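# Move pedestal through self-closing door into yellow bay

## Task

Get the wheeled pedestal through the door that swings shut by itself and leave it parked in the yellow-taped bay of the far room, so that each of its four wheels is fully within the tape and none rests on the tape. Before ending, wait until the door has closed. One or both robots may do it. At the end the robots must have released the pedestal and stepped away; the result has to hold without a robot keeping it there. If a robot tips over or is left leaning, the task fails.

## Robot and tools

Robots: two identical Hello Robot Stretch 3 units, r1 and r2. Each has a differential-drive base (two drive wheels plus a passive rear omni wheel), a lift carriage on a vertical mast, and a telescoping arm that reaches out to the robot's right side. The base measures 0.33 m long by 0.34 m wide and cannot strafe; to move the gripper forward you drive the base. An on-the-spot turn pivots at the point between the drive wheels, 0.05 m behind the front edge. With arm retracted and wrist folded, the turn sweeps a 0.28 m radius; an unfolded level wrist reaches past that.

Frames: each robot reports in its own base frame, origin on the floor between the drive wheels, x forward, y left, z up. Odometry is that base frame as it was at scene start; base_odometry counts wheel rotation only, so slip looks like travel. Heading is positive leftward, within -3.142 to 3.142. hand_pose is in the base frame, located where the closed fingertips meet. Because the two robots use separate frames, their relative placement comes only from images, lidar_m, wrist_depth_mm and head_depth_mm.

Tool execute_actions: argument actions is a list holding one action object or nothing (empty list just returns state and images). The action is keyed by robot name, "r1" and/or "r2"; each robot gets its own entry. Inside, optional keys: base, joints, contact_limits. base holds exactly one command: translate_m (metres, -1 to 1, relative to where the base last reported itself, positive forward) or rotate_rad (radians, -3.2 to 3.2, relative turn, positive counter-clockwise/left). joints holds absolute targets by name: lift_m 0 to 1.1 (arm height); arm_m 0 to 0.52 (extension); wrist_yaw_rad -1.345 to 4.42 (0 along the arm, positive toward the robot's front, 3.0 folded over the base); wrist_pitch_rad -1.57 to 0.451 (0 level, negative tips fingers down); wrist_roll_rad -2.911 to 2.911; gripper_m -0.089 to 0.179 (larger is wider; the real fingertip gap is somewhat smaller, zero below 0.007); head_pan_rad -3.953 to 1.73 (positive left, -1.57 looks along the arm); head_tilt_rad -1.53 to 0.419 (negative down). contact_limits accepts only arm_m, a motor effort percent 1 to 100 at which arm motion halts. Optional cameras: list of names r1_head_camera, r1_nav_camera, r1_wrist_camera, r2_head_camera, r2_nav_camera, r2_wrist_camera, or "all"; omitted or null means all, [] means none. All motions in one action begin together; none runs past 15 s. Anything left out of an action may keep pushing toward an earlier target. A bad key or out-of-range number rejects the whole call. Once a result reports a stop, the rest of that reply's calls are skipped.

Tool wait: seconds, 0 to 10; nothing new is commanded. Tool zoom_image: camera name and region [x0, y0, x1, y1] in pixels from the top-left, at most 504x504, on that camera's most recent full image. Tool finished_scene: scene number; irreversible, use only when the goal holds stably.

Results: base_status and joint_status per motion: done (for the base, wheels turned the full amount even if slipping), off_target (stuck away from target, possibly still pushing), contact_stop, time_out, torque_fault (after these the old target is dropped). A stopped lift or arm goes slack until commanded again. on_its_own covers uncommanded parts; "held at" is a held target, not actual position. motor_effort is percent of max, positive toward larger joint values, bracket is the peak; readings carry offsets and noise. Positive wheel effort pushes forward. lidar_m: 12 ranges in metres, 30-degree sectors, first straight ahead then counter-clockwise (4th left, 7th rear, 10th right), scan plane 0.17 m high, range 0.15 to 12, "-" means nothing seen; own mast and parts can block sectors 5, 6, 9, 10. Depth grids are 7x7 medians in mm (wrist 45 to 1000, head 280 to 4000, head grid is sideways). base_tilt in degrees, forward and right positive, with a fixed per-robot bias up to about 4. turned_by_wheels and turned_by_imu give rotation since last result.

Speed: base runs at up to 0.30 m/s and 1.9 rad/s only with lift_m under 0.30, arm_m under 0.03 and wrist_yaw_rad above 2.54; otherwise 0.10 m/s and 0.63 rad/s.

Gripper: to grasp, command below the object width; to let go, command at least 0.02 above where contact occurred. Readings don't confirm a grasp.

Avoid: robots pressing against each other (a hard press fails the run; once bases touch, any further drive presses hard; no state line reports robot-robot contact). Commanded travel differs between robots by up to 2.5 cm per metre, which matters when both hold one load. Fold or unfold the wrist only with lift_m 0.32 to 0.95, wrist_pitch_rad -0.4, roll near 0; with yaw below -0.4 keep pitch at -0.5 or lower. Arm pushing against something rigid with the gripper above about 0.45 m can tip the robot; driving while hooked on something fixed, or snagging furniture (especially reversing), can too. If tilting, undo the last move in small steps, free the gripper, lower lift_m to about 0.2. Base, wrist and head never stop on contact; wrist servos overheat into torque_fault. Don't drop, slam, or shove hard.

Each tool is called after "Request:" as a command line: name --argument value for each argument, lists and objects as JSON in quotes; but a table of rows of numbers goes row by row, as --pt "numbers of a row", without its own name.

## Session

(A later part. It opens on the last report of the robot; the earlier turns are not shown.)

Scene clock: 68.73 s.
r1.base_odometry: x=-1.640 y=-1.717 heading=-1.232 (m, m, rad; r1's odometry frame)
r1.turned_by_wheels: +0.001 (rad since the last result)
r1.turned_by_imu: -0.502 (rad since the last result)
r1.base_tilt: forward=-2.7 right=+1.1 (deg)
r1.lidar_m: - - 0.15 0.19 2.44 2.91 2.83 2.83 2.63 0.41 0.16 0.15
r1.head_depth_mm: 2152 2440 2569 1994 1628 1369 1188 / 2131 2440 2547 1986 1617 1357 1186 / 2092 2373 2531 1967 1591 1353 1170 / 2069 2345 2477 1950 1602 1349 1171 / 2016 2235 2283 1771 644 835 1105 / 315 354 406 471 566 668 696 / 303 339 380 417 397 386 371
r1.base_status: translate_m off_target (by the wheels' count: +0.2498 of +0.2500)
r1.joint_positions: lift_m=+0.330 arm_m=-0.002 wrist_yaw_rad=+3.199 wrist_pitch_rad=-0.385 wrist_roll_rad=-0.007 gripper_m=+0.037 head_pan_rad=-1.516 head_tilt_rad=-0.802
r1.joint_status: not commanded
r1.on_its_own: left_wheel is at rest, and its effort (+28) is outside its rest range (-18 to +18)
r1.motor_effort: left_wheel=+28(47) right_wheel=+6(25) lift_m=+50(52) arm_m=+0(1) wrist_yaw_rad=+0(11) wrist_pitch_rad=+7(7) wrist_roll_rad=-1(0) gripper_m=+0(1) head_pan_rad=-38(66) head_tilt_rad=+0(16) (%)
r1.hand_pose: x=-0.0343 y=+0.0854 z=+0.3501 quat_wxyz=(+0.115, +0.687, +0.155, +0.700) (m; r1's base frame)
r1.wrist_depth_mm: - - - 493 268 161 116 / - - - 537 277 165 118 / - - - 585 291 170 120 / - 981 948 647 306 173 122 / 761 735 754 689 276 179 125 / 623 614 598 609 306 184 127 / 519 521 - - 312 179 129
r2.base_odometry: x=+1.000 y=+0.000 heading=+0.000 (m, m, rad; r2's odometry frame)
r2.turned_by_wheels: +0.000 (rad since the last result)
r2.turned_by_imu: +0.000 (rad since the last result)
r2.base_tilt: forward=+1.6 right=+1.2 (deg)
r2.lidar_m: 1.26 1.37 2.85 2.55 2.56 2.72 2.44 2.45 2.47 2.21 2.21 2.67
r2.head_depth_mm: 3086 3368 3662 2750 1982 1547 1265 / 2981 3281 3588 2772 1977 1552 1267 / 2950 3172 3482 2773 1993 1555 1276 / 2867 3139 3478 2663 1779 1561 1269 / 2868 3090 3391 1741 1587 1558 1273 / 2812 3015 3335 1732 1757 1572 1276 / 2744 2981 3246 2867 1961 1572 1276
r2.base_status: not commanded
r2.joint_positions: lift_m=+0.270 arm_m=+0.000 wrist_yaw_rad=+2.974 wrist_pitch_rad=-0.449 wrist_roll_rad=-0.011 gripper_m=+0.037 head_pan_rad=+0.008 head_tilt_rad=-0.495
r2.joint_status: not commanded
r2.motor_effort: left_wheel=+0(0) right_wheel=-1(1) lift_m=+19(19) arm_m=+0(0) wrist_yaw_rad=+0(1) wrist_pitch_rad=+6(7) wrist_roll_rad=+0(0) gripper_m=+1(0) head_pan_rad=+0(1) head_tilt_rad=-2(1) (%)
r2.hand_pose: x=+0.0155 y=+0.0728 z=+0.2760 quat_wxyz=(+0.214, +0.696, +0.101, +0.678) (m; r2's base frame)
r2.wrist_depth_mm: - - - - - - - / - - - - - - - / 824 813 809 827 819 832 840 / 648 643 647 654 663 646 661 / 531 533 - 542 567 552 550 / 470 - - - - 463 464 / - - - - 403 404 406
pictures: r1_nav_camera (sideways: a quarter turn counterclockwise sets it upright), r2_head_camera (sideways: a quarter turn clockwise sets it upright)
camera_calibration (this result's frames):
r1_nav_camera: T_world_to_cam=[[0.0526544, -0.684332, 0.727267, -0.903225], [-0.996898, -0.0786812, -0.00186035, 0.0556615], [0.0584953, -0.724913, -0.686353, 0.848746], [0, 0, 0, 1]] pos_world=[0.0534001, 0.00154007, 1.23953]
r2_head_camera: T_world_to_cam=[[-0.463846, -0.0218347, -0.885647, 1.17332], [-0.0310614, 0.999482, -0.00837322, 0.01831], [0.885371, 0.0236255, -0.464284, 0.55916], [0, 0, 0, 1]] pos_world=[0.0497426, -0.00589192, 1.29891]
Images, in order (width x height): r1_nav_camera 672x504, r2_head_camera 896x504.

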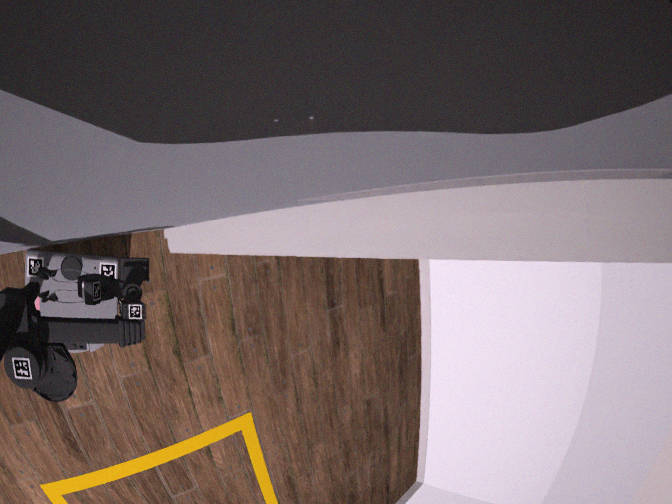

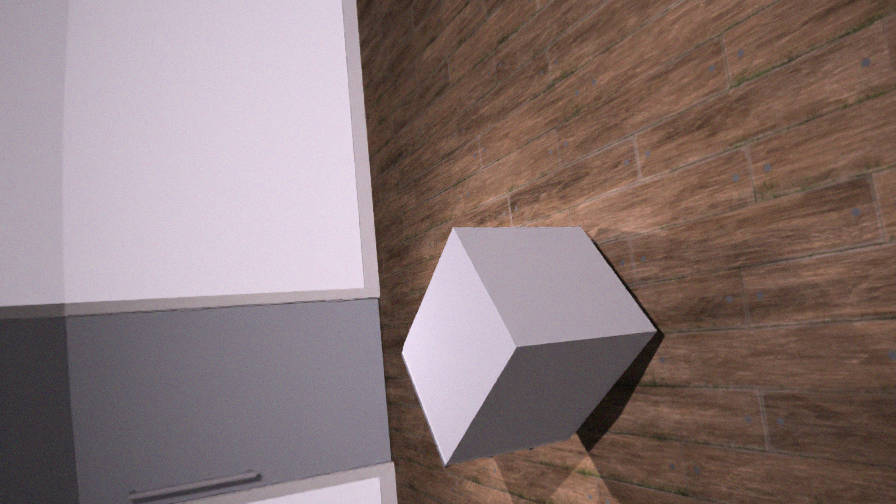

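Request:
execute_actions --actions '[{"r1":{"base":{"translate_m":-0.45},"joints":{"lift_m":0.28}},"r2":{"base":{"translate_m":1.0},"joints":{"head_tilt_rad":-0.9}}}]' --cameras '[]'

Request:
execute_actions --actions '[{"r1":{"base":{"rotate_rad":-1.36}},"r2":{"base":{"translate_m":0.5},"joints":{"lift_m":0.32}}}]' --cameras '["r2_nav_camera"]'

Request:
execute_actions --actions '[{"r1":{"base":{"translate_m":1.0},"joints":{"head_pan_rad":-3.3,"head_tilt_rad":-0.6}}}]' --cameras '["r1_nav_camera"]'

Scene clock: 88.77 s.
r1.base_odometry: x=-1.789 y=-1.292 heading=-1.232 (m, m, rad; r1's odometry frame)
r1.turned_by_wheels: +0.000 (rad since the last result)
r1.turned_by_imu: -0.003 (rad since the last result)
r1.base_tilt: forward=-2.6 right=+1.0 (deg)
r1.lidar_m: 0.52 0.52 0.60 0.96 2.35 2.69 2.39 2.39 2.74 2.43 0.82 0.59
r1.head_depth_mm: 2294 2639 2559 1992 1622 1370 1192 / 2228 2583 2531 1959 1607 1365 1185 / 2207 2517 2513 1968 1601 1367 1170 / 2190 2480 2499 1932 1586 1350 1177 / 2131 2426 2473 1937 1578 1339 1166 / 2087 2367 2433 1932 1562 1328 1165 / 2065 2345 2398 1895 1567 1330 1153
r1.base_status: done
r1.joint_positions: lift_m=+0.280 arm_m=-0.002 wrist_yaw_rad=+3.199 wrist_pitch_rad=-0.385 wrist_roll_rad=-0.007 gripper_m=+0.037 head_pan_rad=-1.563 head_tilt_rad=-0.803
r1.joint_status: all done
r1.motor_effort: left_wheel=+1(22) right_wheel=-1(6) lift_m=+29(42) arm_m=+0(0) wrist_yaw_rad=+1(1) wrist_pitch_rad=+7(7) wrist_roll_rad=+0(0) gripper_m=+2(1) head_pan_rad=-4(37) head_tilt_rad=+0(0) (%)
r1.hand_pose: x=-0.0343 y=+0.0854 z=+0.3007 quat_wxyz=(+0.115, +0.687, +0.155, +0.700) (m; r1's base frame)
r1.wrist_depth_mm: - - - - - 651 480 / - - - - - 672 516 / - - - - - 689 553 / 901 854 832 833 780 708 582 / 683 653 652 637 651 610 567 / 553 548 565 546 - 510 505 / 463 476 - - 433 440 429
r2.base_odometry: x=+2.000 y=+0.000 heading=+0.000 (m, m, rad; r2's odometry frame)
r2.turned_by_wheels: +0.000 (rad since the last result)
r2.turned_by_imu: +0.000 (rad since the last result)
r2.base_tilt: forward=+1.5 right=+1.2 (deg)
r2.lidar_m: 0.42 0.35 0.35 2.75 2.76 3.32 3.41 3.43 2.25 2.01 2.02 2.44
r2.head_depth_mm: 2257 2499 1975 1654 1412 1224 1082 / 2212 2431 2010 1651 1419 1233 1092 / 2171 2439 2012 1662 1417 1237 1092 / 2130 2383 2011 1667 958 1214 1096 / 2098 2381 2034 1055 891 1011 1102 / 2062 2330 2059 1032 880 810 1085 / 2023 2352 2040 1035 880 798 1107
r2.base_status: done
r2.joint_positions: lift_m=+0.270 arm_m=+0.000 wrist_yaw_rad=+2.974 wrist_pitch_rad=-0.449 wrist_roll_rad=-0.011 gripper_m=+0.037 head_pan_rad=+0.008 head_tilt_rad=-0.890
r2.joint_status: all done
r2.motor_effort: left_wheel=+0(10) right_wheel=-1(4) lift_m=+19(19) arm_m=+0(0) wrist_yaw_rad=+0(0) wrist_pitch_rad=+7(7) wrist_roll_rad=+0(1) gripper_m=-1(1) head_pan_rad=+0(1) head_tilt_rad=-7(30) (%)
r2.hand_pose: x=+0.0155 y=+0.0728 z=+0.2760 quat_wxyz=(+0.214, +0.696, +0.101, +0.678) (m; r2's base frame)
r2.wrist_depth_mm: - - - - - - 281 / - - - - - - 297 / 804 833 825 808 822 747 318 / 647 644 652 654 664 396 337 / 534 537 - 536 561 435 364 / 473 - - - - 463 389 / - - - - 404 407 405
pictures: none
No camera images: the call's "cameras" was empty. Leave "cameras" out to get every camera's image.

Scene clock: 95.00 s.
r1.base_odometry: x=-1.789 y=-1.292 heading=-2.592 (m, m, rad; r1's odometry frame)
r1.turned_by_wheels: -1.360 (rad since the last result)
r1.turned_by_imu: -1.334 (rad since the last result)
r1.base_tilt: forward=-2.5 right=+1.0 (deg)
r1.lidar_m: 1.64 0.66 0.54 0.52 0.54 0.61 1.81 2.44 2.47 2.39 2.49 2.51
r1.head_depth_mm: 2066 2328 2508 1995 1627 1372 1184 / 2077 2355 2538 1961 1616 1369 1174 / 2095 2362 2498 1960 1596 1356 1176 / 2107 2381 2491 1940 1595 1355 1170 / 2100 2400 2459 1948 1571 1337 1163 / 2117 2402 2403 1924 1566 1335 1157 / 2136 2452 2423 1893 1555 1332 1158
r1.base_status: done
r1.joint_positions: lift_m=+0.280 arm_m=-0.002 wrist_yaw_rad=+3.199 wrist_pitch_rad=-0.385 wrist_roll_rad=-0.007 gripper_m=+0.037 head_pan_rad=-1.563 head_tilt_rad=-0.803
r1.joint_status: not commanded
r1.motor_effort: left_wheel=+2(9) right_wheel=+0(5) lift_m=+29(29) arm_m=+0(0) wrist_yaw_rad=+1(1) wrist_pitch_rad=+7(7) wrist_roll_rad=-1(0) gripper_m=+0(1) head_pan_rad=-4(5) head_tilt_rad=+0(0) (%)
r1.hand_pose: x=-0.0343 y=+0.0854 z=+0.3007 quat_wxyz=(+0.115, +0.687, +0.155, +0.700) (m; r1's base frame)
r1.wrist_depth_mm: 459 527 538 509 506 496 476 / 501 564 575 564 556 533 524 / 571 606 625 614 605 586 570 / 643 626 700 664 670 647 612 / 650 640 650 631 665 628 604 / 553 538 556 545 - 509 504 / 466 475 - - 438 438 428
r2.base_odometry: x=+2.500 y=+0.000 heading=+0.000 (m, m, rad; r2's odometry frame)
r2.turned_by_wheels: +0.000 (rad since the last result)
r2.turned_by_imu: +0.022 (rad since the last result)
r2.base_tilt: forward=+1.5 right=+1.2 (deg)
r2.lidar_m: 0.20 0.16 0.16 0.18 0.29 3.51 3.89 3.37 2.12 1.92 1.94 2.11
r2.head_depth_mm: 1771 2096 1987 1646 1403 1230 1088 / 1736 2057 2014 1649 1415 1230 1087 / 1723 2010 2010 1657 1410 1232 1092 / 1693 1983 2013 1665 1418 1241 1073 / 1665 1937 2039 1678 1426 1234 698 / 1647 1914 2046 1674 1435 764 676 / 1601 1878 2042 1696 1407 763 678
r2.base_status: done
r2.joint_positions: lift_m=+0.320 arm_m=+0.000 wrist_yaw_rad=+2.974 wrist_pitch_rad=-0.449 wrist_roll_rad=-0.011 gripper_m=+0.037 head_pan_rad=+0.008 head_tilt_rad=-0.891
r2.joint_status: all done
r2.on_its_own: left_wheel is at rest, and its effort (+22) is outside its rest range (-18 to +18)
r2.motor_effort: left_wheel=+22(92) right_wheel=+0(7) lift_m=+32(34) arm_m=+0(1) wrist_yaw_rad=+1(0) wrist_pitch_rad=+7(6) wrist_roll_rad=+0(0) gripper_m=+0(0) head_pan_rad=+0(0) head_tilt_rad=-4(5) (%)
r2.hand_pose: x=+0.0155 y=+0.0727 z=+0.3254 quat_wxyz=(+0.214, +0.696, +0.101, +0.678) (m; r2's base frame)
r2.wrist_depth_mm: - - 262 220 185 160 141 / - - 290 241 201 172 150 / 914 910 325 269 218 185 160 / 722 727 366 301 241 200 172 / 590 597 - 329 256 217 184 / 512 531 - 358 - 239 199 / 453 - - - 351 260 222
pictures: r2_nav_camera (sideways: a quarter turn counterclockwise sets it upright)
camera_calibration (this result's frames):
r2_nav_camera: T_world_to_cam=[[0.784498, 0.0309642, 0.619358, -0.77304], [0.0603172, -0.997827, -0.0265142, 0.0835095], [0.617191, 0.0581582, -0.784661, 0.966517], [0, 0, 0, 1]] pos_world=[0.00488591, 0.0510537, 1.23939]
Images, in order (width x height): r2_nav_camera 672x504.

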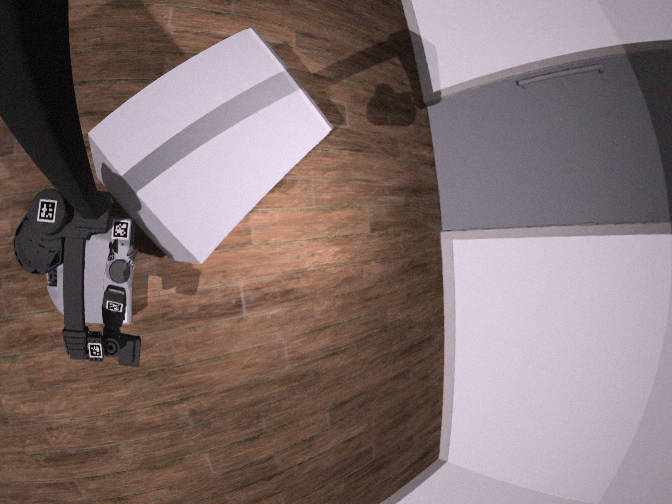

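Scene clock: 100.10 s.
r1.base_odometry: x=-2.642 y=-1.814 heading=-2.592 (m, m, rad; r1's odometry frame)
r1.turned_by_wheels: +0.000 (rad since the last result)
r1.turned_by_imu: +0.007 (rad since the last result)
r1.base_tilt: forward=-2.6 right=+1.0 (deg)
r1.lidar_m: 1.43 0.59 0.44 0.43 0.44 0.60 1.79 3.38 2.48 2.40 2.01 1.49
r1.head_depth_mm: 1092 1097 1111 1115 1123 1135 1141 / 1245 1341 1438 1479 1505 1466 1293 / 1774 1786 1824 1841 1860 1553 1292 / 2844 3141 3345 2548 1902 1538 1285 / 2926 3188 3432 2551 1923 1536 1274 / 2891 3144 3370 2526 1894 1528 1274 / 2843 3135 3339 2516 1884 1510 1267
r1.base_status: done
r1.joint_positions: lift_m=+0.280 arm_m=-0.002 wrist_yaw_rad=+3.199 wrist_pitch_rad=-0.385 wrist_roll_rad=-0.007 gripper_m=+0.037 head_pan_rad=-3.293 head_tilt_rad=-0.606
r1.joint_status: all done
r1.motor_effort: left_wheel=+1(10) right_wheel=-1(3) lift_m=+29(29) arm_m=+0(0) wrist_yaw_rad=+1(1) wrist_pitch_rad=+7(7) wrist_roll_rad=+0(0) gripper_m=+1(2) head_pan_rad=-5(56) head_tilt_rad=+2(15) (%)
r1.hand_pose: x=-0.0343 y=+0.0854 z=+0.3007 quat_wxyz=(+0.115, +0.687, +0.155, +0.700) (m; r1's base frame)
r1.wrist_depth_mm: 452 451 446 422 416 413 407 / 510 483 483 462 458 445 438 / 657 540 527 502 498 484 471 / 714 596 583 565 542 529 505 / 681 638 622 590 575 560 556 / 550 537 552 544 - 513 498 / 467 480 - - 438 436 424
r2.base_odometry: x=+2.500 y=+0.000 heading=+0.000 (m, m, rad; r2's odometry frame)
r2.turned_by_wheels: +0.000 (rad since the last result)
r2.turned_by_imu: -0.001 (rad since the last result)
r2.base_tilt: forward=+1.6 right=+1.2 (deg)
r2.lidar_m: 0.20 0.16 0.16 0.18 0.29 3.48 3.90 3.36 2.13 1.92 1.94 2.11
r2.head_depth_mm: 1787 2110 1964 1648 1400 1228 1086 / 1747 2050 2003 1649 1403 1231 1091 / 1712 2034 2006 1662 1411 1233 1092 / 1678 1974 2026 1671 1422 1234 1077 / 1664 1945 2031 1679 1426 1242 697 / 1634 1915 2035 1676 1427 764 676 / 1610 1870 2065 1696 1417 768 678
r2.base_status: not commanded
r2.joint_positions: lift_m=+0.320 arm_m=+0.000 wrist_yaw_rad=+2.974 wrist_pitch_rad=-0.449 wrist_roll_rad=-0.011 gripper_m=+0.037 head_pan_rad=+0.008 head_tilt_rad=-0.891
r2.joint_status: not commanded
r2.on_its_own: left_wheel is at rest, and its effort (+22) is outside its rest range (-18 to +18)
r2.motor_effort: left_wheel=+22(22) right_wheel=+0(0) lift_m=+31(31) arm_m=+1(0) wrist_yaw_rad=+1(0) wrist_pitch_rad=+7(7) wrist_roll_rad=+0(0) gripper_m=+1(0) head_pan_rad=+0(0) head_tilt_rad=-5(4) (%)
r2.hand_pose: x=+0.0155 y=+0.0727 z=+0.3254 quat_wxyz=(+0.214, +0.696, +0.101, +0.678) (m; r2's base frame)
r2.wrist_depth_mm: - - 262 220 186 160 141 / - - 289 243 201 172 150 / 898 893 324 269 219 184 160 / 722 723 367 303 241 199 171 / 595 608 - 330 256 217 183 / 515 532 - 362 - 240 199 / 457 - - - 353 261 221
pictures: r1_nav_camera (sideways: a quarter turn counterclockwise sets it upright)
camera_calibration (this result's frames):
r1_nav_camera: T_world_to_cam=[[-0.52706, 0.0653318, 0.847313, -1.05618], [0.127432, 0.991843, 0.00279154, 0.0427467], [-0.84022, 0.109446, -0.531086, 0.652245], [0, 0, 0, 1]] pos_world=[-0.0140876, -0.0447816, 1.24119]
Images, in order (width x height): r1_nav_camera 672x504.

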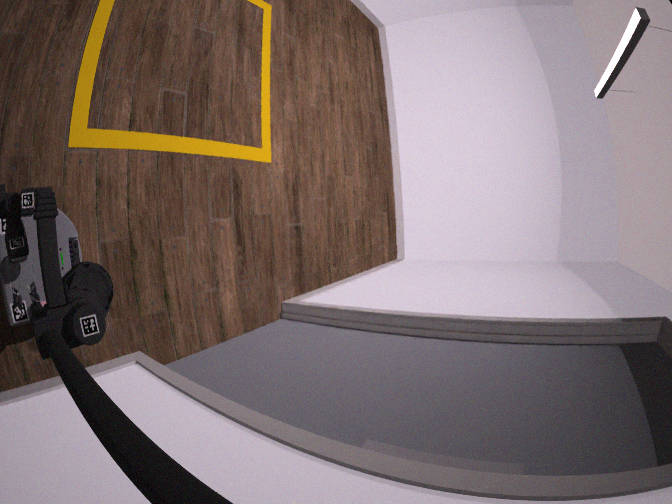

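Request:
execute_actions --actions '[{"r1":{"base":{"rotate_rad":-3.2},"joints":{"head_pan_rad":-1.57,"head_tilt_rad":-0.9}},"r2":{"base":{"translate_m":-0.4}}}]' --cameras '[]'

Request:
execute_actions --actions '[{"r1":{"base":{"translate_m":0.76}}}]' --cameras '[]'

Request:
execute_actions --actions '[{"r1":{"joints":{"arm_m":0.52},"contact_limits":{"arm_m":60}}}]' --cameras '["r1_nav_camera","r2_nav_camera"]'

Scene clock: 112.40 s.
r1.base_odometry: x=-2.642 y=-1.814 heading=+0.491 (m, m, rad; r1's odometry frame)
r1.turned_by_wheels: -3.200 (rad since the last result)
r1.turned_by_imu: -3.148 (rad since the last result)
r1.base_tilt: forward=-2.5 right=+1.0 (deg)
r1.lidar_m: 1.58 3.44 2.51 2.40 2.06 1.50 1.44 0.61 0.44 0.42 0.44 0.59
r1.head_depth_mm: 342 393 460 559 711 974 1155 / 342 393 462 561 712 979 1154 / 343 394 464 563 714 983 1148 / 343 394 463 563 717 990 1140 / 343 396 464 565 723 995 1153 / 344 395 466 567 724 999 1126 / 345 397 467 568 726 1005 1121
r1.base_status: done
r1.joint_positions: lift_m=+0.280 arm_m=-0.002 wrist_yaw_rad=+3.199 wrist_pitch_rad=-0.385 wrist_roll_rad=-0.007 gripper_m=+0.037 head_pan_rad=-1.577 head_tilt_rad=-0.889
r1.joint_status: all done
r1.motor_effort: left_wheel=+2(9) right_wheel=-1(5) lift_m=+29(29) arm_m=-1(1) wrist_yaw_rad=+1(1) wrist_pitch_rad=+7(7) wrist_roll_rad=-1(0) gripper_m=+1(1) head_pan_rad=+5(58) head_tilt_rad=-4(19) (%)
r1.hand_pose: x=-0.0343 y=+0.0854 z=+0.3007 quat_wxyz=(+0.115, +0.687, +0.155, +0.700) (m; r1's base frame)
r1.wrist_depth_mm: - - - - - - - / - - - - - - - / - - - - - - - / 903 868 850 814 804 793 758 / 683 679 652 628 661 613 612 / 552 542 560 542 - 507 499 / 464 475 - - 445 435 433
r2.base_odometry: x=+2.100 y=+0.000 heading=+0.000 (m, m, rad; r2's odometry frame)
r2.turned_by_wheels: +0.000 (rad since the last result)
r2.turned_by_imu: -0.001 (rad since the last result)
r2.base_tilt: forward=+1.5 right=+1.2 (deg)
r2.lidar_m: 0.51 0.42 0.42 2.77 2.79 3.39 3.51 3.48 2.20 1.99 2.00 2.44
r2.head_depth_mm: 2156 2429 2003 1643 1403 1228 1088 / 2125 2399 2002 1649 1418 1230 1087 / 2078 2363 1998 1651 1410 1237 1090 / 2047 2340 2010 1668 1358 1236 1095 / 2020 2312 2032 1666 939 1188 1101 / 1996 2289 2051 1027 882 969 1096 / 1953 2267 2059 1039 881 826 1107
r2.base_status: done
r2.joint_positions: lift_m=+0.320 arm_m=+0.000 wrist_yaw_rad=+2.974 wrist_pitch_rad=-0.449 wrist_roll_rad=-0.011 gripper_m=+0.037 head_pan_rad=+0.008 head_tilt_rad=-0.891
r2.joint_status: not commanded
r2.motor_effort: left_wheel=+0(17) right_wheel=-1(4) lift_m=+31(31) arm_m=+0(0) wrist_yaw_rad=+0(1) wrist_pitch_rad=+7(7) wrist_roll_rad=+0(0) gripper_m=+0(1) head_pan_rad=+0(0) head_tilt_rad=-3(4) (%)
r2.hand_pose: x=+0.0155 y=+0.0727 z=+0.3254 quat_wxyz=(+0.214, +0.696, +0.101, +0.678) (m; r2's base frame)
r2.wrist_depth_mm: - - - - - - 327 / - - - - - - 349 / 899 917 910 931 926 845 372 / 719 733 733 734 733 466 398 / 598 599 - 607 634 503 427 / 510 527 - 538 - 521 469 / 457 - - - 456 458 453
pictures: none
No camera images: the call's "cameras" was empty. Leave "cameras" out to get every camera's image.

Scene clock: 116.70 s.
r1.base_odometry: x=-1.972 y=-1.456 heading=+0.491 (m, m, rad; r1's odometry frame)
r1.turned_by_wheels: +0.000 (rad since the last result)
r1.turned_by_imu: +0.006 (rad since the last result)
r1.base_tilt: forward=-2.5 right=+1.0 (deg)
r1.lidar_m: 1.59 2.67 2.50 2.41 2.50 2.28 1.68 0.60 0.49 0.50 0.52 0.71
r1.head_depth_mm: 408 467 548 661 758 951 1153 / 409 470 551 668 851 1055 1155 / 409 471 554 671 855 1167 1138 / 411 472 556 675 859 1192 1142 / 412 473 558 678 865 1191 1149 / 412 474 558 680 869 1201 1130 / 413 476 560 682 868 1207 1126
r1.base_status: done
r1.joint_positions: lift_m=+0.280 arm_m=-0.002 wrist_yaw_rad=+3.199 wrist_pitch_rad=-0.385 wrist_roll_rad=-0.007 gripper_m=+0.037 head_pan_rad=-1.577 head_tilt_rad=-0.889
r1.joint_status: not commanded
r1.motor_effort: left_wheel=+1(9) right_wheel=-1(3) lift_m=+29(29) arm_m=-1(1) wrist_yaw_rad=+0(1) wrist_pitch_rad=+7(7) wrist_roll_rad=-1(0) gripper_m=+2(1) head_pan_rad=+5(5) head_tilt_rad=-4(4) (%)
r1.hand_pose: x=-0.0343 y=+0.0854 z=+0.3007 quat_wxyz=(+0.115, +0.687, +0.155, +0.700) (m; r1's base frame)
r1.wrist_depth_mm: - - - - - - - / - - - - - - - / - - - - - - - / 865 862 825 813 789 792 774 / 675 673 655 641 656 613 607 / 550 551 564 543 - 506 503 / 458 483 - - 434 436 434
r2.base_odometry: x=+2.100 y=+0.000 heading=+0.000 (m, m, rad; r2's odometry frame)
r2.turned_by_wheels: +0.000 (rad since the last result)
r2.turned_by_imu: -0.001 (rad since the last result)
r2.base_tilt: forward=+1.6 right=+1.2 (deg)
r2.lidar_m: 0.51 0.42 0.42 2.76 2.79 3.42 3.50 3.47 2.20 1.99 2.01 2.44
r2.head_depth_mm: 2147 2393 1976 1640 1404 1225 1084 / 2132 2363 1995 1653 1404 1224 1088 / 2081 2337 2019 1660 1418 1230 1091 / 2055 2351 2014 1673 1362 1237 1099 / 2018 2308 2012 1671 938 1190 1100 / 1973 2313 2047 1030 879 972 1101 / 1944 2252 2052 1039 879 827 1105
r2.base_status: not commanded
r2.joint_positions: lift_m=+0.320 arm_m=+0.000 wrist_yaw_rad=+2.974 wrist_pitch_rad=-0.449 wrist_roll_rad=-0.011 gripper_m=+0.037 head_pan_rad=+0.008 head_tilt_rad=-0.891
r2.joint_status: not commanded
r2.motor_effort: left_wheel=+0(0) right_wheel=+0(1) lift_m=+31(32) arm_m=+1(0) wrist_yaw_rad=+1(1) wrist_pitch_rad=+7(7) wrist_roll_rad=+0(1) gripper_m=+1(0) head_pan_rad=+0(0) head_tilt_rad=-4(4) (%)
r2.hand_pose: x=+0.0155 y=+0.0727 z=+0.3254 quat_wxyz=(+0.214, +0.696, +0.101, +0.678) (m; r2's base frame)
r2.wrist_depth_mm: - - - - - - 329 / - - - - - - 349 / 916 902 904 924 945 853 371 / 724 726 728 729 736 464 398 / 603 602 - 608 626 506 432 / 516 526 - 537 - 520 468 / 461 - - - 460 458 459
pictures: none
No camera images: the call's "cameras" was empty. Leave "cameras" out to get every camera's image.

Scene clock: 121.87 s.
r1.base_odometry: x=-1.972 y=-1.456 heading=+0.491 (m, m, rad; r1's odometry frame)
r1.turned_by_wheels: +0.000 (rad since the last result)
r1.turned_by_imu: -0.007 (rad since the last result)
r1.base_tilt: forward=-2.6 right=+1.0 (deg)
r1.lidar_m: 1.55 2.68 2.51 2.41 2.49 2.28 1.74 0.61 0.49 0.68 0.68 0.76
r1.head_depth_mm: 687 2779 2214 1747 758 965 1154 / 648 758 934 1751 1504 1065 1150 / 628 729 866 1057 1414 1306 1138 / 609 700 831 998 1339 1292 1140 / 588 677 793 959 1221 1283 1134 / 573 654 761 916 1146 1284 1136 / 555 633 729 870 1075 1257 1126
r1.base_status: not commanded
r1.joint_positions: lift_m=+0.280 arm_m=+0.516 wrist_yaw_rad=+3.338 wrist_pitch_rad=-0.386 wrist_roll_rad=-0.006 gripper_m=+0.037 head_pan_rad=-1.576 head_tilt_rad=-0.891
r1.joint_status: arm_m off_target (ended at +0.516, target +0.520)
joint sent to its limit — the command would take r1.arm_m past its upper limit, so that joint was sent only as far as its limit.
r1.on_its_own: wrist_yaw_rad is held at +3.279, not at your +3.200, by its stall guard, which is still easing; arm_m is at rest, and its effort (+27) is outside its rest range (-14 to +14)
r1.motor_effort: left_wheel=+1(10) right_wheel=+0(12) lift_m=+42(43) arm_m=+27(49) wrist_yaw_rad=-54(66) wrist_pitch_rad=+8(8) wrist_roll_rad=-1(0) gripper_m=+0(1) head_pan_rad=+4(5) head_tilt_rad=-3(5) (%)
r1.contact_limits: arm_m 60 (drawing in: default 28, maximum 46; extending or still: default 38, maximum 62)
r1.hand_pose: x=-0.0659 y=-0.4368 z=+0.3000 quat_wxyz=(+0.066, +0.675, +0.203, +0.706) (m; r1's base frame)
r1.wrist_depth_mm: - - - - - - - / - - - - - - - / - - - - - - - / 221 855 851 - - 790 777 / 219 680 652 - - 629 599 / 223 518 540 529 509 508 502 / 212 302 451 451 437 434 430
r2.base_odometry: x=+2.100 y=+0.000 heading=+0.000 (m, m, rad; r2's odometry frame)
r2.turned_by_wheels: +0.000 (rad since the last result)
r2.turned_by_imu: -0.001 (rad since the last result)
r2.base_tilt: forward=+1.6 right=+1.2 (deg)
r2.lidar_m: 0.51 0.42 0.42 2.77 2.78 3.38 3.50 3.50 2.20 1.99 1.99 2.44
r2.head_depth_mm: 2159 2406 1990 1647 1400 1224 1087 / 2118 2374 1997 1654 1406 1229 1092 / 2076 2359 1997 1647 1414 1232 1090 / 2038 2328 2022 1669 1361 1239 1091 / 2009 2311 2026 1675 938 1191 1096 / 1919 2230 2033 1030 880 968 1102 / 1839 2092 2067 1036 881 823 1106
r2.base_status: not commanded
r2.joint_positions: lift_m=+0.320 arm_m=+0.000 wrist_yaw_rad=+2.974 wrist_pitch_rad=-0.449 wrist_roll_rad=-0.011 gripper_m=+0.037 head_pan_rad=+0.008 head_tilt_rad=-0.891
r2.joint_status: not commanded
r2.motor_effort: left_wheel=+1(0) right_wheel=-1(1) lift_m=+31(32) arm_m=+0(0) wrist_yaw_rad=+0(0) wrist_pitch_rad=+6(7) wrist_roll_rad=-1(0) gripper_m=+1(1) head_pan_rad=+0(0) head_tilt_rad=-4(4) (%)
r2.hand_pose: x=+0.0155 y=+0.0727 z=+0.3254 quat_wxyz=(+0.214, +0.696, +0.101, +0.678) (m; r2's base frame)
r2.wrist_depth_mm: - - - - - - 326 / - - - - - - 348 / 902 920 926 898 939 840 368 / 732 719 727 725 721 468 400 / 596 597 - 602 625 512 430 / 509 525 - 533 - 524 461 / 461 - - - 454 454 454
pictures: r1_nav_camera (sideways: a quarter turn counterclockwise sets it upright), r2_nav_camera (sideways: a quarter turn counterclockwise sets it upright)
camera_calibration (this result's frames):
r1_nav_camera: T_world_to_cam=[[0.011003, -0.748019, 0.663586, -0.819985], [-0.999826, -0.0182086, -0.00394715, 0.0583959], [0.0150355, -0.663427, -0.74809, 0.929304], [0, 0, 0, 1]] pos_world=[0.0534355, 0.00422345, 1.23956]
r2_nav_camera: T_world_to_cam=[[0.784498, 0.0309643, 0.619358, -0.773041], [0.0603173, -0.997827, -0.0265142, 0.0835095], [0.617191, 0.0581583, -0.784661, 0.966517], [0, 0, 0, 1]] pos_world=[0.00488591, 0.0510537, 1.23939]
Images, in order (width x height): r1_nav_camera 672x504, r2_nav_camera 672x504.

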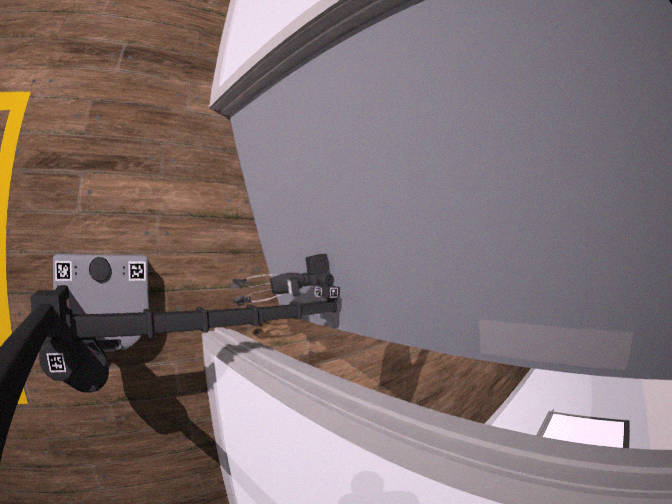

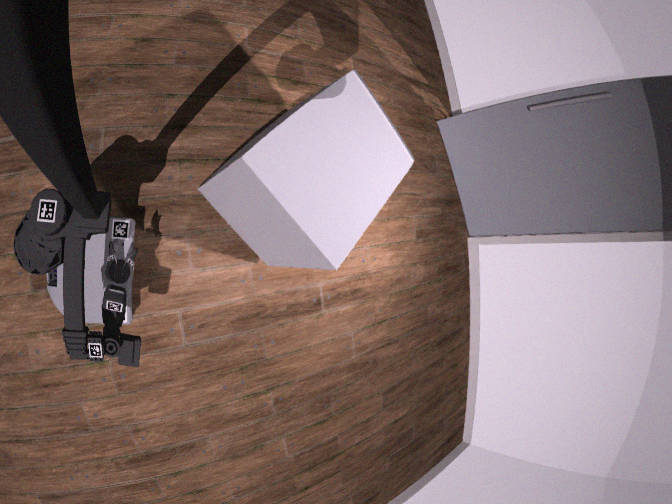

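Request:
execute_actions --actions '[{"r1":{"base":{"translate_m":0.08},"joints":{"arm_m":0,"lift_m":0.32,"head_pan_rad":-3.14}}}]' --cameras '[]'

Request:
execute_actions --actions '[{"r1":{"base":{"rotate_rad":1.62}}}]' --cameras '[]'

Request:
execute_actions --actions '[{"r1":{"base":{"translate_m":-0.6}}}]' --cameras '["r1_nav_camera","r2_nav_camera"]'

Scene clock: 139.67 s.
r1.base_odometry: x=-1.901 y=-1.418 heading=+0.491 (m, m, rad; r1's odometry frame)
r1.turned_by_wheels: +0.000 (rad since the last result)
r1.turned_by_imu: -0.011 (rad since the last result)
r1.base_tilt: forward=-2.7 right=+1.0 (deg)
r1.lidar_m: 1.48 2.59 2.52 2.41 2.49 2.37 1.81 0.61 0.52 0.50 0.51 0.69
r1.head_depth_mm: 2035 2336 2227 1798 1506 1311 1152 / 2027 2365 2214 1805 1510 1309 1173 / 2035 2346 2160 1776 1511 1305 - / 2055 2366 2171 1779 1492 1293 - / 2036 2384 2179 1772 1492 1287 1153 / 1874 1922 1962 1705 1485 1284 1129 / 1254 1283 1311 1345 1368 1254 1127
r1.base_status: done
r1.joint_positions: lift_m=+0.320 arm_m=+0.000 wrist_yaw_rad=+3.494 wrist_pitch_rad=-0.386 wrist_roll_rad=-0.006 gripper_m=+0.037 head_pan_rad=-3.133 head_tilt_rad=-0.891
r1.joint_status: all done
r1.on_its_own: wrist_yaw_rad is held at +3.492, not at your +3.200, by its stall guard, which is not easing now
r1.motor_effort: left_wheel=+1(14) right_wheel=+0(26) lift_m=+60(68) arm_m=-4(15) wrist_yaw_rad=-3(14) wrist_pitch_rad=+7(8) wrist_roll_rad=-1(1) gripper_m=+1(2) head_pan_rad=-4(55) head_tilt_rad=-4(4) (%)
r1.hand_pose: x=-0.1001 y=+0.0691 z=+0.3396 quat_wxyz=(+0.011, +0.657, +0.255, +0.709) (m; r1's base frame)
r1.wrist_depth_mm: - - - - - - - / - - - - - - - / - - - - - - - / 952 937 932 902 892 863 853 / 744 736 730 702 705 682 674 / 606 598 592 590 - 555 542 / 510 494 - - - 482 471
r2.base_odometry: x=+2.100 y=+0.000 heading=+0.000 (m, m, rad; r2's odometry frame)
r2.turned_by_wheels: +0.000 (rad since the last result)
r2.turned_by_imu: -0.001 (rad since the last result)
r2.base_tilt: forward=+1.6 right=+1.3 (deg)
r2.lidar_m: 0.51 0.42 0.42 2.77 2.79 3.41 3.50 3.47 2.20 1.99 2.01 2.44
r2.head_depth_mm: 2173 2399 1984 1641 1415 1226 1089 / 2135 2364 1998 1649 1409 1228 1086 / 2077 2356 2017 1663 1422 1236 1088 / 2052 2327 2014 1669 1355 1240 1098 / 1999 2320 2037 1667 937 1190 1100 / 1989 2299 2051 1034 879 969 1101 / 1955 2260 2044 1039 883 825 1104
r2.base_status: not commanded
r2.joint_positions: lift_m=+0.320 arm_m=+0.000 wrist_yaw_rad=+2.974 wrist_pitch_rad=-0.449 wrist_roll_rad=-0.011 gripper_m=+0.037 head_pan_rad=+0.008 head_tilt_rad=-0.891
r2.joint_status: not commanded
r2.motor_effort: left_wheel=+0(0) right_wheel=-1(1) lift_m=+31(31) arm_m=+0(0) wrist_yaw_rad=+0(0) wrist_pitch_rad=+7(7) wrist_roll_rad=+0(0) gripper_m=+0(1) head_pan_rad=+0(0) head_tilt_rad=-5(4) (%)
r2.hand_pose: x=+0.0155 y=+0.0727 z=+0.3254 quat_wxyz=(+0.214, +0.696, +0.101, +0.678) (m; r2's base frame)
r2.wrist_depth_mm: - - - - - - 328 / - - - - - - 351 / 912 900 908 911 908 843 371 / 735 730 722 742 742 472 394 / 598 595 - 612 626 505 424 / 517 531 - 534 - 525 466 / 463 - - - 458 456 455
pictures: none
No camera images: the call's "cameras" was empty. Leave "cameras" out to get every camera's image.

Scene clock: 143.23 s.
r1.base_odometry: x=-1.902 y=-1.418 heading=+2.111 (m, m, rad; r1's odometry frame)
r1.turned_by_wheels: +1.620 (rad since the last result)
r1.turned_by_imu: +1.598 (rad since the last result)
r1.base_tilt: forward=-2.6 right=+1.1 (deg)
r1.lidar_m: 2.41 2.52 2.35 1.56 0.57 0.52 0.50 0.52 0.71 1.72 2.61 2.49
r1.head_depth_mm: 410 470 550 668 843 1002 1143 / 412 473 553 672 854 1155 1172 / 415 476 560 677 866 1186 - / 417 480 563 685 874 1200 - / 419 483 568 690 883 1217 1164 / 421 486 572 697 892 1208 1134 / 425 488 576 704 902 1202 1130
r1.base_status: done
r1.joint_positions: lift_m=+0.320 arm_m=+0.000 wrist_yaw_rad=+3.494 wrist_pitch_rad=-0.386 wrist_roll_rad=-0.006 gripper_m=+0.037 head_pan_rad=-3.133 head_tilt_rad=-0.891
r1.joint_status: not commanded
r1.on_its_own: wrist_yaw_rad is held at +3.492, not at your +3.200, by its stall guard, which is not easing now
r1.motor_effort: left_wheel=-2(5) right_wheel=+2(5) lift_m=+60(60) arm_m=-4(5) wrist_yaw_rad=-3(3) wrist_pitch_rad=+7(7) wrist_roll_rad=-1(1) gripper_m=+1(2) head_pan_rad=-5(5) head_tilt_rad=-4(4) (%)
r1.hand_pose: x=-0.1001 y=+0.0691 z=+0.3396 quat_wxyz=(+0.011, +0.657, +0.255, +0.709) (m; r1's base frame)
r1.wrist_depth_mm: 377 455 540 907 - - - / 385 483 552 979 - - - / 388 491 585 - - - - / 400 512 628 876 857 852 844 / 408 520 661 708 680 678 668 / 412 544 586 596 - 558 547 / 430 495 - - - 479 471
r2.base_odometry: x=+2.100 y=+0.000 heading=+0.000 (m, m, rad; r2's odometry frame)
r2.turned_by_wheels: +0.000 (rad since the last result)
r2.turned_by_imu: +0.000 (rad since the last result)
r2.base_tilt: forward=+1.5 right=+1.2 (deg)
r2.lidar_m: 0.51 0.42 0.42 2.76 2.79 3.41 3.50 3.48 2.20 1.99 2.00 2.45
r2.head_depth_mm: 2149 2415 1977 1644 1397 1230 1083 / 2114 2356 2003 1651 1409 1229 1086 / 2089 2337 2021 1663 1412 1234 1093 / 2053 2348 2027 1670 1360 1238 1096 / 2006 2307 2021 1663 936 1188 1099 / 1979 2308 2037 1031 881 968 1100 / 1947 2257 2043 1034 882 824 1102
r2.base_status: not commanded
r2.joint_positions: lift_m=+0.320 arm_m=+0.000 wrist_yaw_rad=+2.974 wrist_pitch_rad=-0.449 wrist_roll_rad=-0.011 gripper_m=+0.037 head_pan_rad=+0.008 head_tilt_rad=-0.891
r2.joint_status: not commanded
r2.motor_effort: left_wheel=+0(1) right_wheel=-1(1) lift_m=+31(31) arm_m=+0(0) wrist_yaw_rad=+0(0) wrist_pitch_rad=+7(7) wrist_roll_rad=+0(0) gripper_m=+2(1) head_pan_rad=+0(0) head_tilt_rad=-4(4) (%)
r2.hand_pose: x=+0.0155 y=+0.0727 z=+0.3254 quat_wxyz=(+0.214, +0.696, +0.101, +0.678) (m; r2's base frame)
r2.wrist_depth_mm: - - - - - - 329 / - - - - - - 349 / 910 909 905 927 917 826 373 / 713 723 718 736 747 468 399 / 599 604 - 615 621 512 428 / 516 533 - 535 - 519 469 / 453 - - - 453 454 454
pictures: none
No camera images: the call's "cameras" was empty. Leave "cameras" out to get every camera's image.

Scene clock: 150.23 s.
r1.base_odometry: x=-1.593 y=-1.933 heading=+2.111 (m, m, rad; r1's odometry frame)
r1.turned_by_wheels: +0.000 (rad since the last result)
r1.turned_by_imu: -0.002 (rad since the last result)
r1.base_tilt: forward=-2.6 right=+1.0 (deg)
r1.lidar_m: 3.00 3.15 0.35 0.35 2.37 0.42 0.28 0.26 0.26 0.33 0.60 3.11
r1.head_depth_mm: 316 381 478 1706 1522 1303 1151 / 297 347 423 551 849 1301 1167 / 287 317 382 480 648 992 - / - 297 347 426 553 783 - / - 287 317 381 481 649 893 / - - 297 347 426 552 765 / - - 287 318 383 481 647
r1.base_status: translate_m off_target (by the wheels' count: -0.5999 of -0.6000)
r1.joint_positions: lift_m=+0.320 arm_m=+0.000 wrist_yaw_rad=+3.492 wrist_pitch_rad=-0.385 wrist_roll_rad=-0.006 gripper_m=+0.037 head_pan_rad=-3.134 head_tilt_rad=-0.894
r1.joint_status: not commanded
r1.on_its_own: wrist_yaw_rad is held at +3.492, not at your +3.200, by its stall guard, which is not easing now
r1.motor_effort: left_wheel=-11(46) right_wheel=-12(30) lift_m=+57(60) arm_m=-4(5) wrist_yaw_rad=-1(3) wrist_pitch_rad=+7(7) wrist_roll_rad=-1(1) gripper_m=+0(2) head_pan_rad=-4(5) head_tilt_rad=-3(4) (%)
r1.hand_pose: x=-0.0997 y=+0.0693 z=+0.3397 quat_wxyz=(+0.012, +0.657, +0.255, +0.709) (m; r1's base frame)
r1.wrist_depth_mm: - - - - - 740 297 / 348 - - - - 696 315 / 331 - - - - 619 333 / 313 892 910 916 882 539 361 / 300 653 736 712 692 450 389 / 288 453 590 594 - 477 443 / 276 414 - - - 474 465
r2.base_odometry: x=+2.100 y=+0.000 heading=+0.000 (m, m, rad; r2's odometry frame)
r2.turned_by_wheels: +0.000 (rad since the last result)
r2.turned_by_imu: -0.001 (rad since the last result)
r2.base_tilt: forward=+1.5 right=+1.2 (deg)
r2.lidar_m: 0.51 0.42 0.42 2.77 2.79 3.40 3.51 3.47 2.21 2.00 2.00 2.44
r2.head_depth_mm: 2164 2405 1983 1646 1404 1227 1087 / 2124 2386 1998 1654 1407 1228 1091 / 2072 2345 2026 1656 1417 1231 1090 / 2041 2348 2007 1673 1366 1240 1096 / 2013 2292 2026 1662 938 1186 1099 / 1862 2118 2038 1034 881 969 1101 / 1709 1908 2009 1036 879 828 1106
r2.base_status: not commanded
r2.joint_positions: lift_m=+0.320 arm_m=+0.000 wrist_yaw_rad=+2.974 wrist_pitch_rad=-0.449 wrist_roll_rad=-0.011 gripper_m=+0.037 head_pan_rad=+0.008 head_tilt_rad=-0.891
r2.joint_status: not commanded
r2.motor_effort: left_wheel=+0(0) right_wheel=-1(1) lift_m=+31(31) arm_m=+0(0) wrist_yaw_rad=+0(0) wrist_pitch_rad=+6(7) wrist_roll_rad=+0(0) gripper_m=+0(1) head_pan_rad=+0(1) head_tilt_rad=-5(4) (%)
r2.hand_pose: x=+0.0155 y=+0.0727 z=+0.3254 quat_wxyz=(+0.214, +0.696, +0.101, +0.678) (m; r2's base frame)
r2.wrist_depth_mm: - - - - - - 330 / - - - - - - 351 / 899 896 925 927 911 838 372 / 720 711 729 727 732 476 399 / 602 602 - 610 632 507 429 / 513 527 - 536 - 523 465 / 464 - - - 451 451 458
pictures: r1_nav_camera (sideways: a quarter turn counterclockwise sets it upright), r2_nav_camera (sideways: a quarter turn counterclockwise sets it upright)
camera_calibration (this result's frames):
r1_nav_camera: T_world_to_cam=[[-0.750011, -0.0206014, 0.661105, -0.812111], [-0.0310022, 0.999511, -0.00402452, 0.0525867], [-0.660699, -0.0235141, -0.750283, 0.936277], [0, 0, 0, 1]] pos_world=[0.0111359, -0.0472759, 1.23957]
r2_nav_camera: T_world_to_cam=[[0.784498, 0.0309644, 0.619358, -0.77304], [0.0603174, -0.997827, -0.0265142, 0.0835095], [0.617191, 0.0581584, -0.784661, 0.966517], [0, 0, 0, 1]] pos_world=[0.0048859, 0.0510537, 1.23939]
Images, in order (width x height): r1_nav_camera 672x504, r2_nav_camera 672x504.

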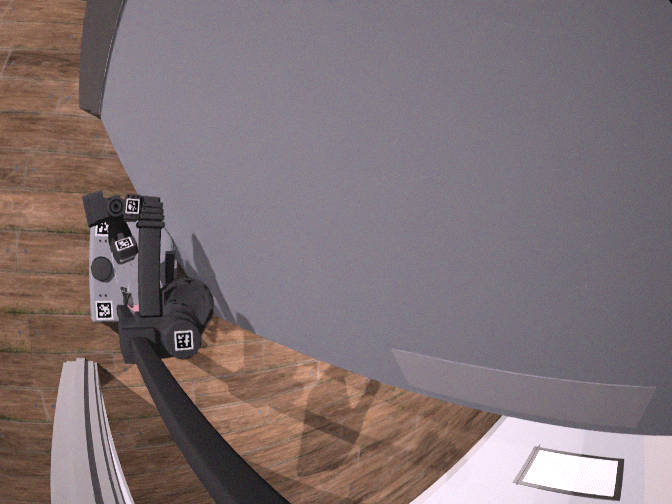

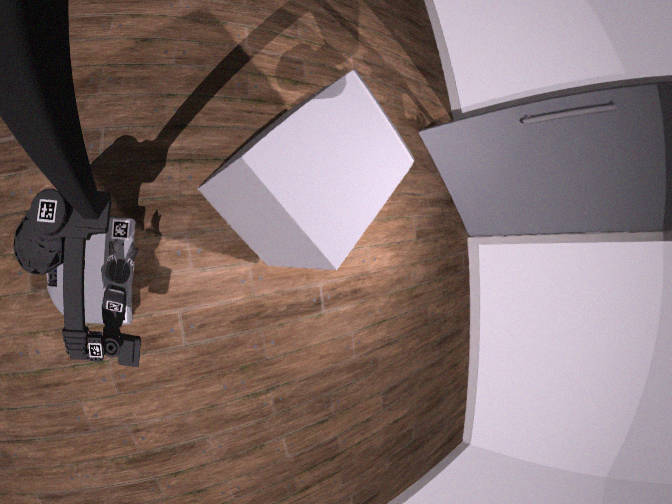

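Works. Continue, then swing the rear toward the door.

Request:
execute_actions --actions '[{"r1":{"base":{"translate_m":-0.5}}}]' --cameras '[]'

Request:
execute_actions --actions '[{"r1":{"base":{"rotate_rad":1.4}}}]' --cameras '[]'

Request:
execute_actions --actions '[{"r1":{"base":{"translate_m":-0.65}}}]' --cameras '["r1_nav_camera","r2_nav_camera"]'

Scene clock: 160.90 s.
r1.base_odometry: x=-1.336 y=-2.362 heading=+2.111 (m, m, rad; r1's odometry frame)
r1.turned_by_wheels: +0.000 (rad since the last result)
r1.turned_by_imu: -0.004 (rad since the last result)
r1.base_tilt: forward=-2.6 right=+0.9 (deg)
r1.lidar_m: 3.51 0.65 0.79 2.22 2.37 3.27 0.76 0.24 0.23 0.23 0.30 0.72
r1.head_depth_mm: - 2880 2210 1816 1517 1314 1160 / - 2852 2193 1774 1507 1304 1174 / - 2854 2180 1692 1497 1294 - / 3971 2793 1314 1288 1462 1296 - / 3829 2671 1313 1168 1389 1291 1154 / 3440 2116 1295 1158 1441 1254 785 / 3772 2528 1341 1613 427 479 578
r1.base_status: done
r1.joint_positions: lift_m=+0.320 arm_m=+0.000 wrist_yaw_rad=+3.492 wrist_pitch_rad=-0.385 wrist_roll_rad=-0.006 gripper_m=+0.037 head_pan_rad=-3.134 head_tilt_rad=-0.894
r1.joint_status: not commanded
r1.on_its_own: wrist_yaw_rad is held at +3.492, not at your +3.200, by its stall guard, which is not easing now
r1.motor_effort: left_wheel=-5(19) right_wheel=-1(18) lift_m=+57(57) arm_m=-4(4) wrist_yaw_rad=-1(2) wrist_pitch_rad=+7(7) wrist_roll_rad=-1(1) gripper_m=+2(0) head_pan_rad=-4(4) head_tilt_rad=-2(3) (%)
r1.hand_pose: x=-0.0997 y=+0.0693 z=+0.3397 quat_wxyz=(+0.012, +0.657, +0.255, +0.709) (m; r1's base frame)
r1.wrist_depth_mm: - - - - - - - / - - - - - - - / - - - - - - - / 990 937 927 912 840 861 834 / 747 723 722 715 677 683 664 / 599 599 589 603 - 555 556 / 516 497 - - - 474 475
r2.base_odometry: x=+2.100 y=+0.000 heading=+0.000 (m, m, rad; r2's odometry frame)
r2.turned_by_wheels: +0.000 (rad since the last result)
r2.turned_by_imu: -0.001 (rad since the last result)
r2.base_tilt: forward=+1.5 right=+1.3 (deg)
r2.lidar_m: 0.51 0.42 0.42 2.76 2.79 3.40 3.51 3.47 2.20 2.00 2.00 2.44
r2.head_depth_mm: 2164 2402 1998 1644 1405 1224 1087 / 2113 2378 1974 1647 1404 1227 1087 / 2084 2355 2013 1669 1417 1230 1091 / 2036 2329 2002 1663 1356 1241 1098 / 2001 2277 2035 1666 935 1185 1094 / 1681 1845 1925 1031 880 970 1104 / 1391 1535 1764 1031 877 825 1106
r2.base_status: not commanded
r2.joint_positions: lift_m=+0.320 arm_m=+0.000 wrist_yaw_rad=+2.974 wrist_pitch_rad=-0.449 wrist_roll_rad=-0.011 gripper_m=+0.037 head_pan_rad=+0.008 head_tilt_rad=-0.891
r2.joint_status: not commanded
r2.motor_effort: left_wheel=+0(0) right_wheel=-1(1) lift_m=+31(31) arm_m=+0(1) wrist_yaw_rad=+0(1) wrist_pitch_rad=+7(7) wrist_roll_rad=-1(0) gripper_m=+1(0) head_pan_rad=+0(0) head_tilt_rad=-4(4) (%)
r2.hand_pose: x=+0.0155 y=+0.0727 z=+0.3254 quat_wxyz=(+0.214, +0.696, +0.101, +0.678) (m; r2's base frame)
r2.wrist_depth_mm: - - - - - - 327 / - - - - - - 346 / 869 912 909 914 928 842 369 / 727 718 729 737 730 473 395 / 604 600 - 611 623 507 429 / 506 525 - 536 - 520 469 / 461 - - - 455 451 448
pictures: none
No camera images: the call's "cameras" was empty. Leave "cameras" out to get every camera's image.

Scene clock: 164.10 s.
r1.base_odometry: x=-1.336 y=-2.362 heading=-2.773 (m, m, rad; r1's odometry frame)
r1.turned_by_wheels: +1.400 (rad since the last result)
r1.turned_by_imu: +1.366 (rad since the last result)
r1.base_tilt: forward=-2.6 right=+1.0 (deg)
r1.lidar_m: 1.28 2.28 2.75 0.86 0.33 0.28 0.28 0.31 0.50 3.49 0.65 0.66
r1.head_depth_mm: - - 287 322 394 515 1115 / - - 291 333 414 548 747 / - - 298 347 437 585 - / - - 302 362 458 626 - / - - 309 377 484 675 984 / - - 320 394 513 733 1098 / - 291 333 413 545 800 1113
r1.base_status: done
r1.joint_positions: lift_m=+0.320 arm_m=+0.000 wrist_yaw_rad=+3.492 wrist_pitch_rad=-0.385 wrist_roll_rad=-0.006 gripper_m=+0.037 head_pan_rad=-3.134 head_tilt_rad=-0.894
r1.joint_status: not commanded
r1.on_its_own: wrist_yaw_rad is held at +3.492, not at your +3.200, by its stall guard, which is not easing now
r1.motor_effort: left_wheel=-11(16) right_wheel=-4(9) lift_m=+57(57) arm_m=-5(4) wrist_yaw_rad=-1(1) wrist_pitch_rad=+7(7) wrist_roll_rad=+0(1) gripper_m=+2(1) head_pan_rad=-4(4) head_tilt_rad=-3(2) (%)
r1.hand_pose: x=-0.0997 y=+0.0693 z=+0.3397 quat_wxyz=(+0.012, +0.657, +0.255, +0.709) (m; r1's base frame)
r1.wrist_depth_mm: 181 212 276 775 804 - - / 186 221 290 835 - - - / 191 230 305 932 - - - / 197 241 324 893 866 860 845 / 205 251 333 701 680 680 671 / 211 262 325 591 - 555 548 / 220 270 - - - 472 468
r2.base_odometry: x=+2.100 y=+0.000 heading=+0.000 (m, m, rad; r2's odometry frame)
r2.turned_by_wheels: +0.000 (rad since the last result)
r2.turned_by_imu: +0.000 (rad since the last result)
r2.base_tilt: forward=+1.6 right=+1.2 (deg)
r2.lidar_m: 0.51 0.42 0.42 2.78 2.78 3.40 3.50 3.50 2.21 1.99 2.00 2.44
r2.head_depth_mm: 2159 2380 1979 1633 1405 1230 1088 / 2118 2360 1994 1650 1412 1231 1085 / 2074 2358 2010 1656 1416 1231 1093 / 2049 2347 2014 1671 1360 1243 1096 / 1979 2215 2035 1672 937 1194 1093 / 1635 1761 1867 1031 880 973 1101 / 1304 1489 1817 1033 882 825 1106
r2.base_status: not commanded
r2.joint_positions: lift_m=+0.320 arm_m=+0.000 wrist_yaw_rad=+2.974 wrist_pitch_rad=-0.449 wrist_roll_rad=-0.011 gripper_m=+0.037 head_pan_rad=+0.008 head_tilt_rad=-0.891
r2.joint_status: not commanded
r2.motor_effort: left_wheel=+0(0) right_wheel=-1(1) lift_m=+31(31) arm_m=+1(0) wrist_yaw_rad=+0(0) wrist_pitch_rad=+7(6) wrist_roll_rad=+0(0) gripper_m=+1(0) head_pan_rad=+0(0) head_tilt_rad=-4(4) (%)
r2.hand_pose: x=+0.0155 y=+0.0727 z=+0.3254 quat_wxyz=(+0.214, +0.696, +0.101, +0.678) (m; r2's base frame)
r2.wrist_depth_mm: - - - - - - 327 / - - - - - - 348 / 908 921 913 921 934 847 371 / 709 722 719 716 726 473 399 / 603 608 - 613 632 511 428 / 513 530 - 542 - 520 467 / 460 - - - 454 453 449
pictures: none
No camera images: the call's "cameras" was empty. Leave "cameras" out to get every camera's image.

Scene clock: 171.53 s.
r1.base_odometry: x=-0.730 y=-2.127 heading=-2.773 (m, m, rad; r1's odometry frame)
r1.turned_by_wheels: -0.001 (rad since the last result)
r1.turned_by_imu: +0.265 (rad since the last result)
r1.base_tilt: forward=-2.5 right=+1.0 (deg)
r1.lidar_m: 2.67 2.84 0.62 0.68 2.78 0.30 0.28 0.28 0.35 3.66 1.02 1.09
r1.head_depth_mm: - - 307 376 490 1257 1154 / - - 304 371 480 678 1143 / - - 304 366 470 659 - / - - 302 361 462 640 - / - - 300 356 453 623 903 / - - 297 350 444 608 945 / - - 297 346 437 593 921
r1.base_status: translate_m off_target (by the wheels' count: -0.6496 of -0.6500)
r1.joint_positions: lift_m=+0.320 arm_m=+0.000 wrist_yaw_rad=+3.492 wrist_pitch_rad=-0.385 wrist_roll_rad=-0.006 gripper_m=+0.037 head_pan_rad=-3.135 head_tilt_rad=-0.897
r1.joint_status: not commanded
r1.on_its_own: wrist_yaw_rad is held at +3.492, not at your +3.200, by its stall guard, which is not easing now; left_wheel is at rest, and its effort (-53) is outside its rest range (-18 to +18); right_wheel is at rest, and its effort (-26) is outside its rest range (-18 to +18)
r1.motor_effort: left_wheel=-53(53) right_wheel=-26(28) lift_m=+54(56) arm_m=-3(4) wrist_yaw_rad=-1(4) wrist_pitch_rad=+7(8) wrist_roll_rad=-1(1) gripper_m=+2(1) head_pan_rad=-3(5) head_tilt_rad=-2(3) (%)
r1.hand_pose: x=-0.0997 y=+0.0694 z=+0.3397 quat_wxyz=(+0.012, +0.657, +0.255, +0.709) (m; r1's base frame)
r1.wrist_depth_mm: 203 262 - - - 701 540 / 205 267 - - - 755 550 / 209 272 - - - 777 571 / 210 276 816 892 899 788 599 / 214 281 421 686 698 683 631 / 216 286 394 587 - 562 552 / 218 289 - - - 473 468
r2.base_odometry: x=+2.100 y=+0.000 heading=+0.000 (m, m, rad; r2's odometry frame)
r2.turned_by_wheels: +0.000 (rad since the last result)
r2.turned_by_imu: -0.001 (rad since the last result)
r2.base_tilt: forward=+1.6 right=+1.2 (deg)
r2.lidar_m: 0.51 0.42 0.42 2.76 2.79 3.40 3.50 3.49 2.20 1.99 2.00 2.44
r2.head_depth_mm: 2161 2407 1990 1649 1405 1225 1089 / 2121 2373 1987 1661 1414 1228 1092 / 2092 2358 2016 1664 1416 1233 1094 / 1300 1577 1853 1662 1364 1232 1095 / 1724 1545 1825 1672 938 1187 1099 / 3357 2398 1984 1034 885 970 1098 / 3630 2584 2040 1037 882 823 1108
r2.base_status: not commanded
r2.joint_positions: lift_m=+0.320 arm_m=+0.000 wrist_yaw_rad=+2.974 wrist_pitch_rad=-0.449 wrist_roll_rad=-0.011 gripper_m=+0.037 head_pan_rad=+0.008 head_tilt_rad=-0.891
r2.joint_status: not commanded
r2.motor_effort: left_wheel=+0(0) right_wheel=-1(0) lift_m=+31(32) arm_m=+0(0) wrist_yaw_rad=+0(1) wrist_pitch_rad=+7(6) wrist_roll_rad=+0(0) gripper_m=+0(1) head_pan_rad=+0(0) head_tilt_rad=-4(4) (%)
r2.hand_pose: x=+0.0155 y=+0.0727 z=+0.3254 quat_wxyz=(+0.214, +0.696, +0.101, +0.678) (m; r2's base frame)
r2.wrist_depth_mm: - - - - - - 329 / - - - - - - 349 / 914 907 906 941 921 856 370 / 715 722 722 727 742 472 397 / 599 601 - 607 635 506 426 / 509 536 - 533 - 520 471 / 463 - - - 452 454 454
pictures: r1_nav_camera (sideways: a quarter turn counterclockwise sets it upright), r2_nav_camera (sideways: a quarter turn counterclockwise sets it upright)
camera_calibration (this result's frames):
r1_nav_camera: T_world_to_cam=[[-0.751626, -0.0196973, 0.659296, -0.809744], [-0.029774, 0.999548, -0.00408077, 0.0526525], [-0.658918, -0.0226971, -0.751873, 0.938334], [0, 0, 0, 1]] pos_world=[0.0112284, -0.047281, 1.23958]
r2_nav_camera: T_world_to_cam=[[0.784498, 0.0309645, 0.619358, -0.773041], [0.0603175, -0.997827, -0.0265142, 0.0835095], [0.617191, 0.0581584, -0.784661, 0.966517], [0, 0, 0, 1]] pos_world=[0.0048859, 0.0510537, 1.23939]
Images, in order (width x height): r1_nav_camera 672x504, r2_nav_camera 672x504.

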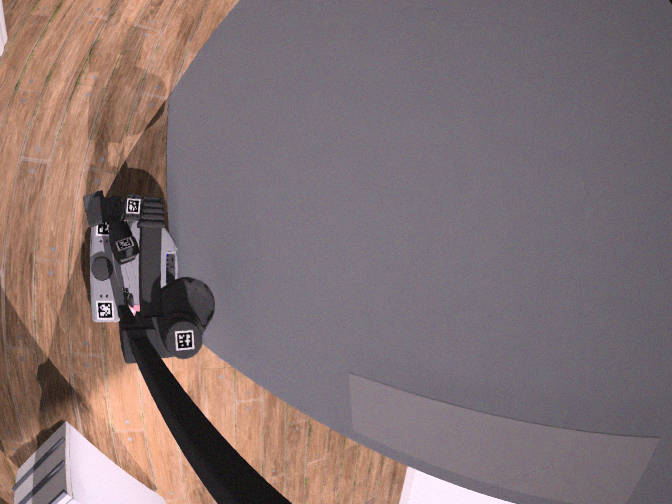

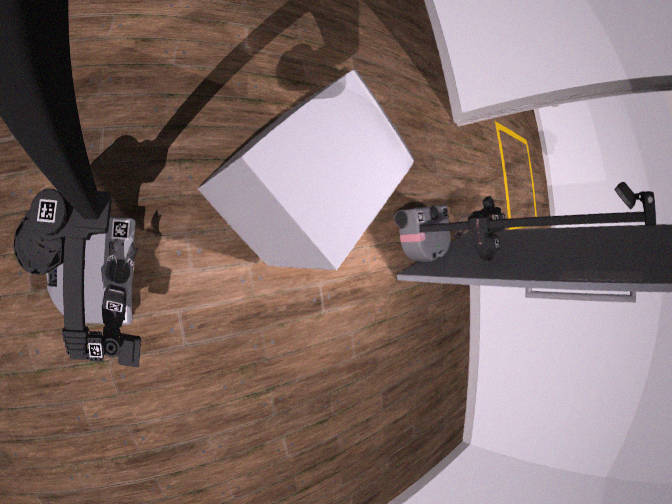

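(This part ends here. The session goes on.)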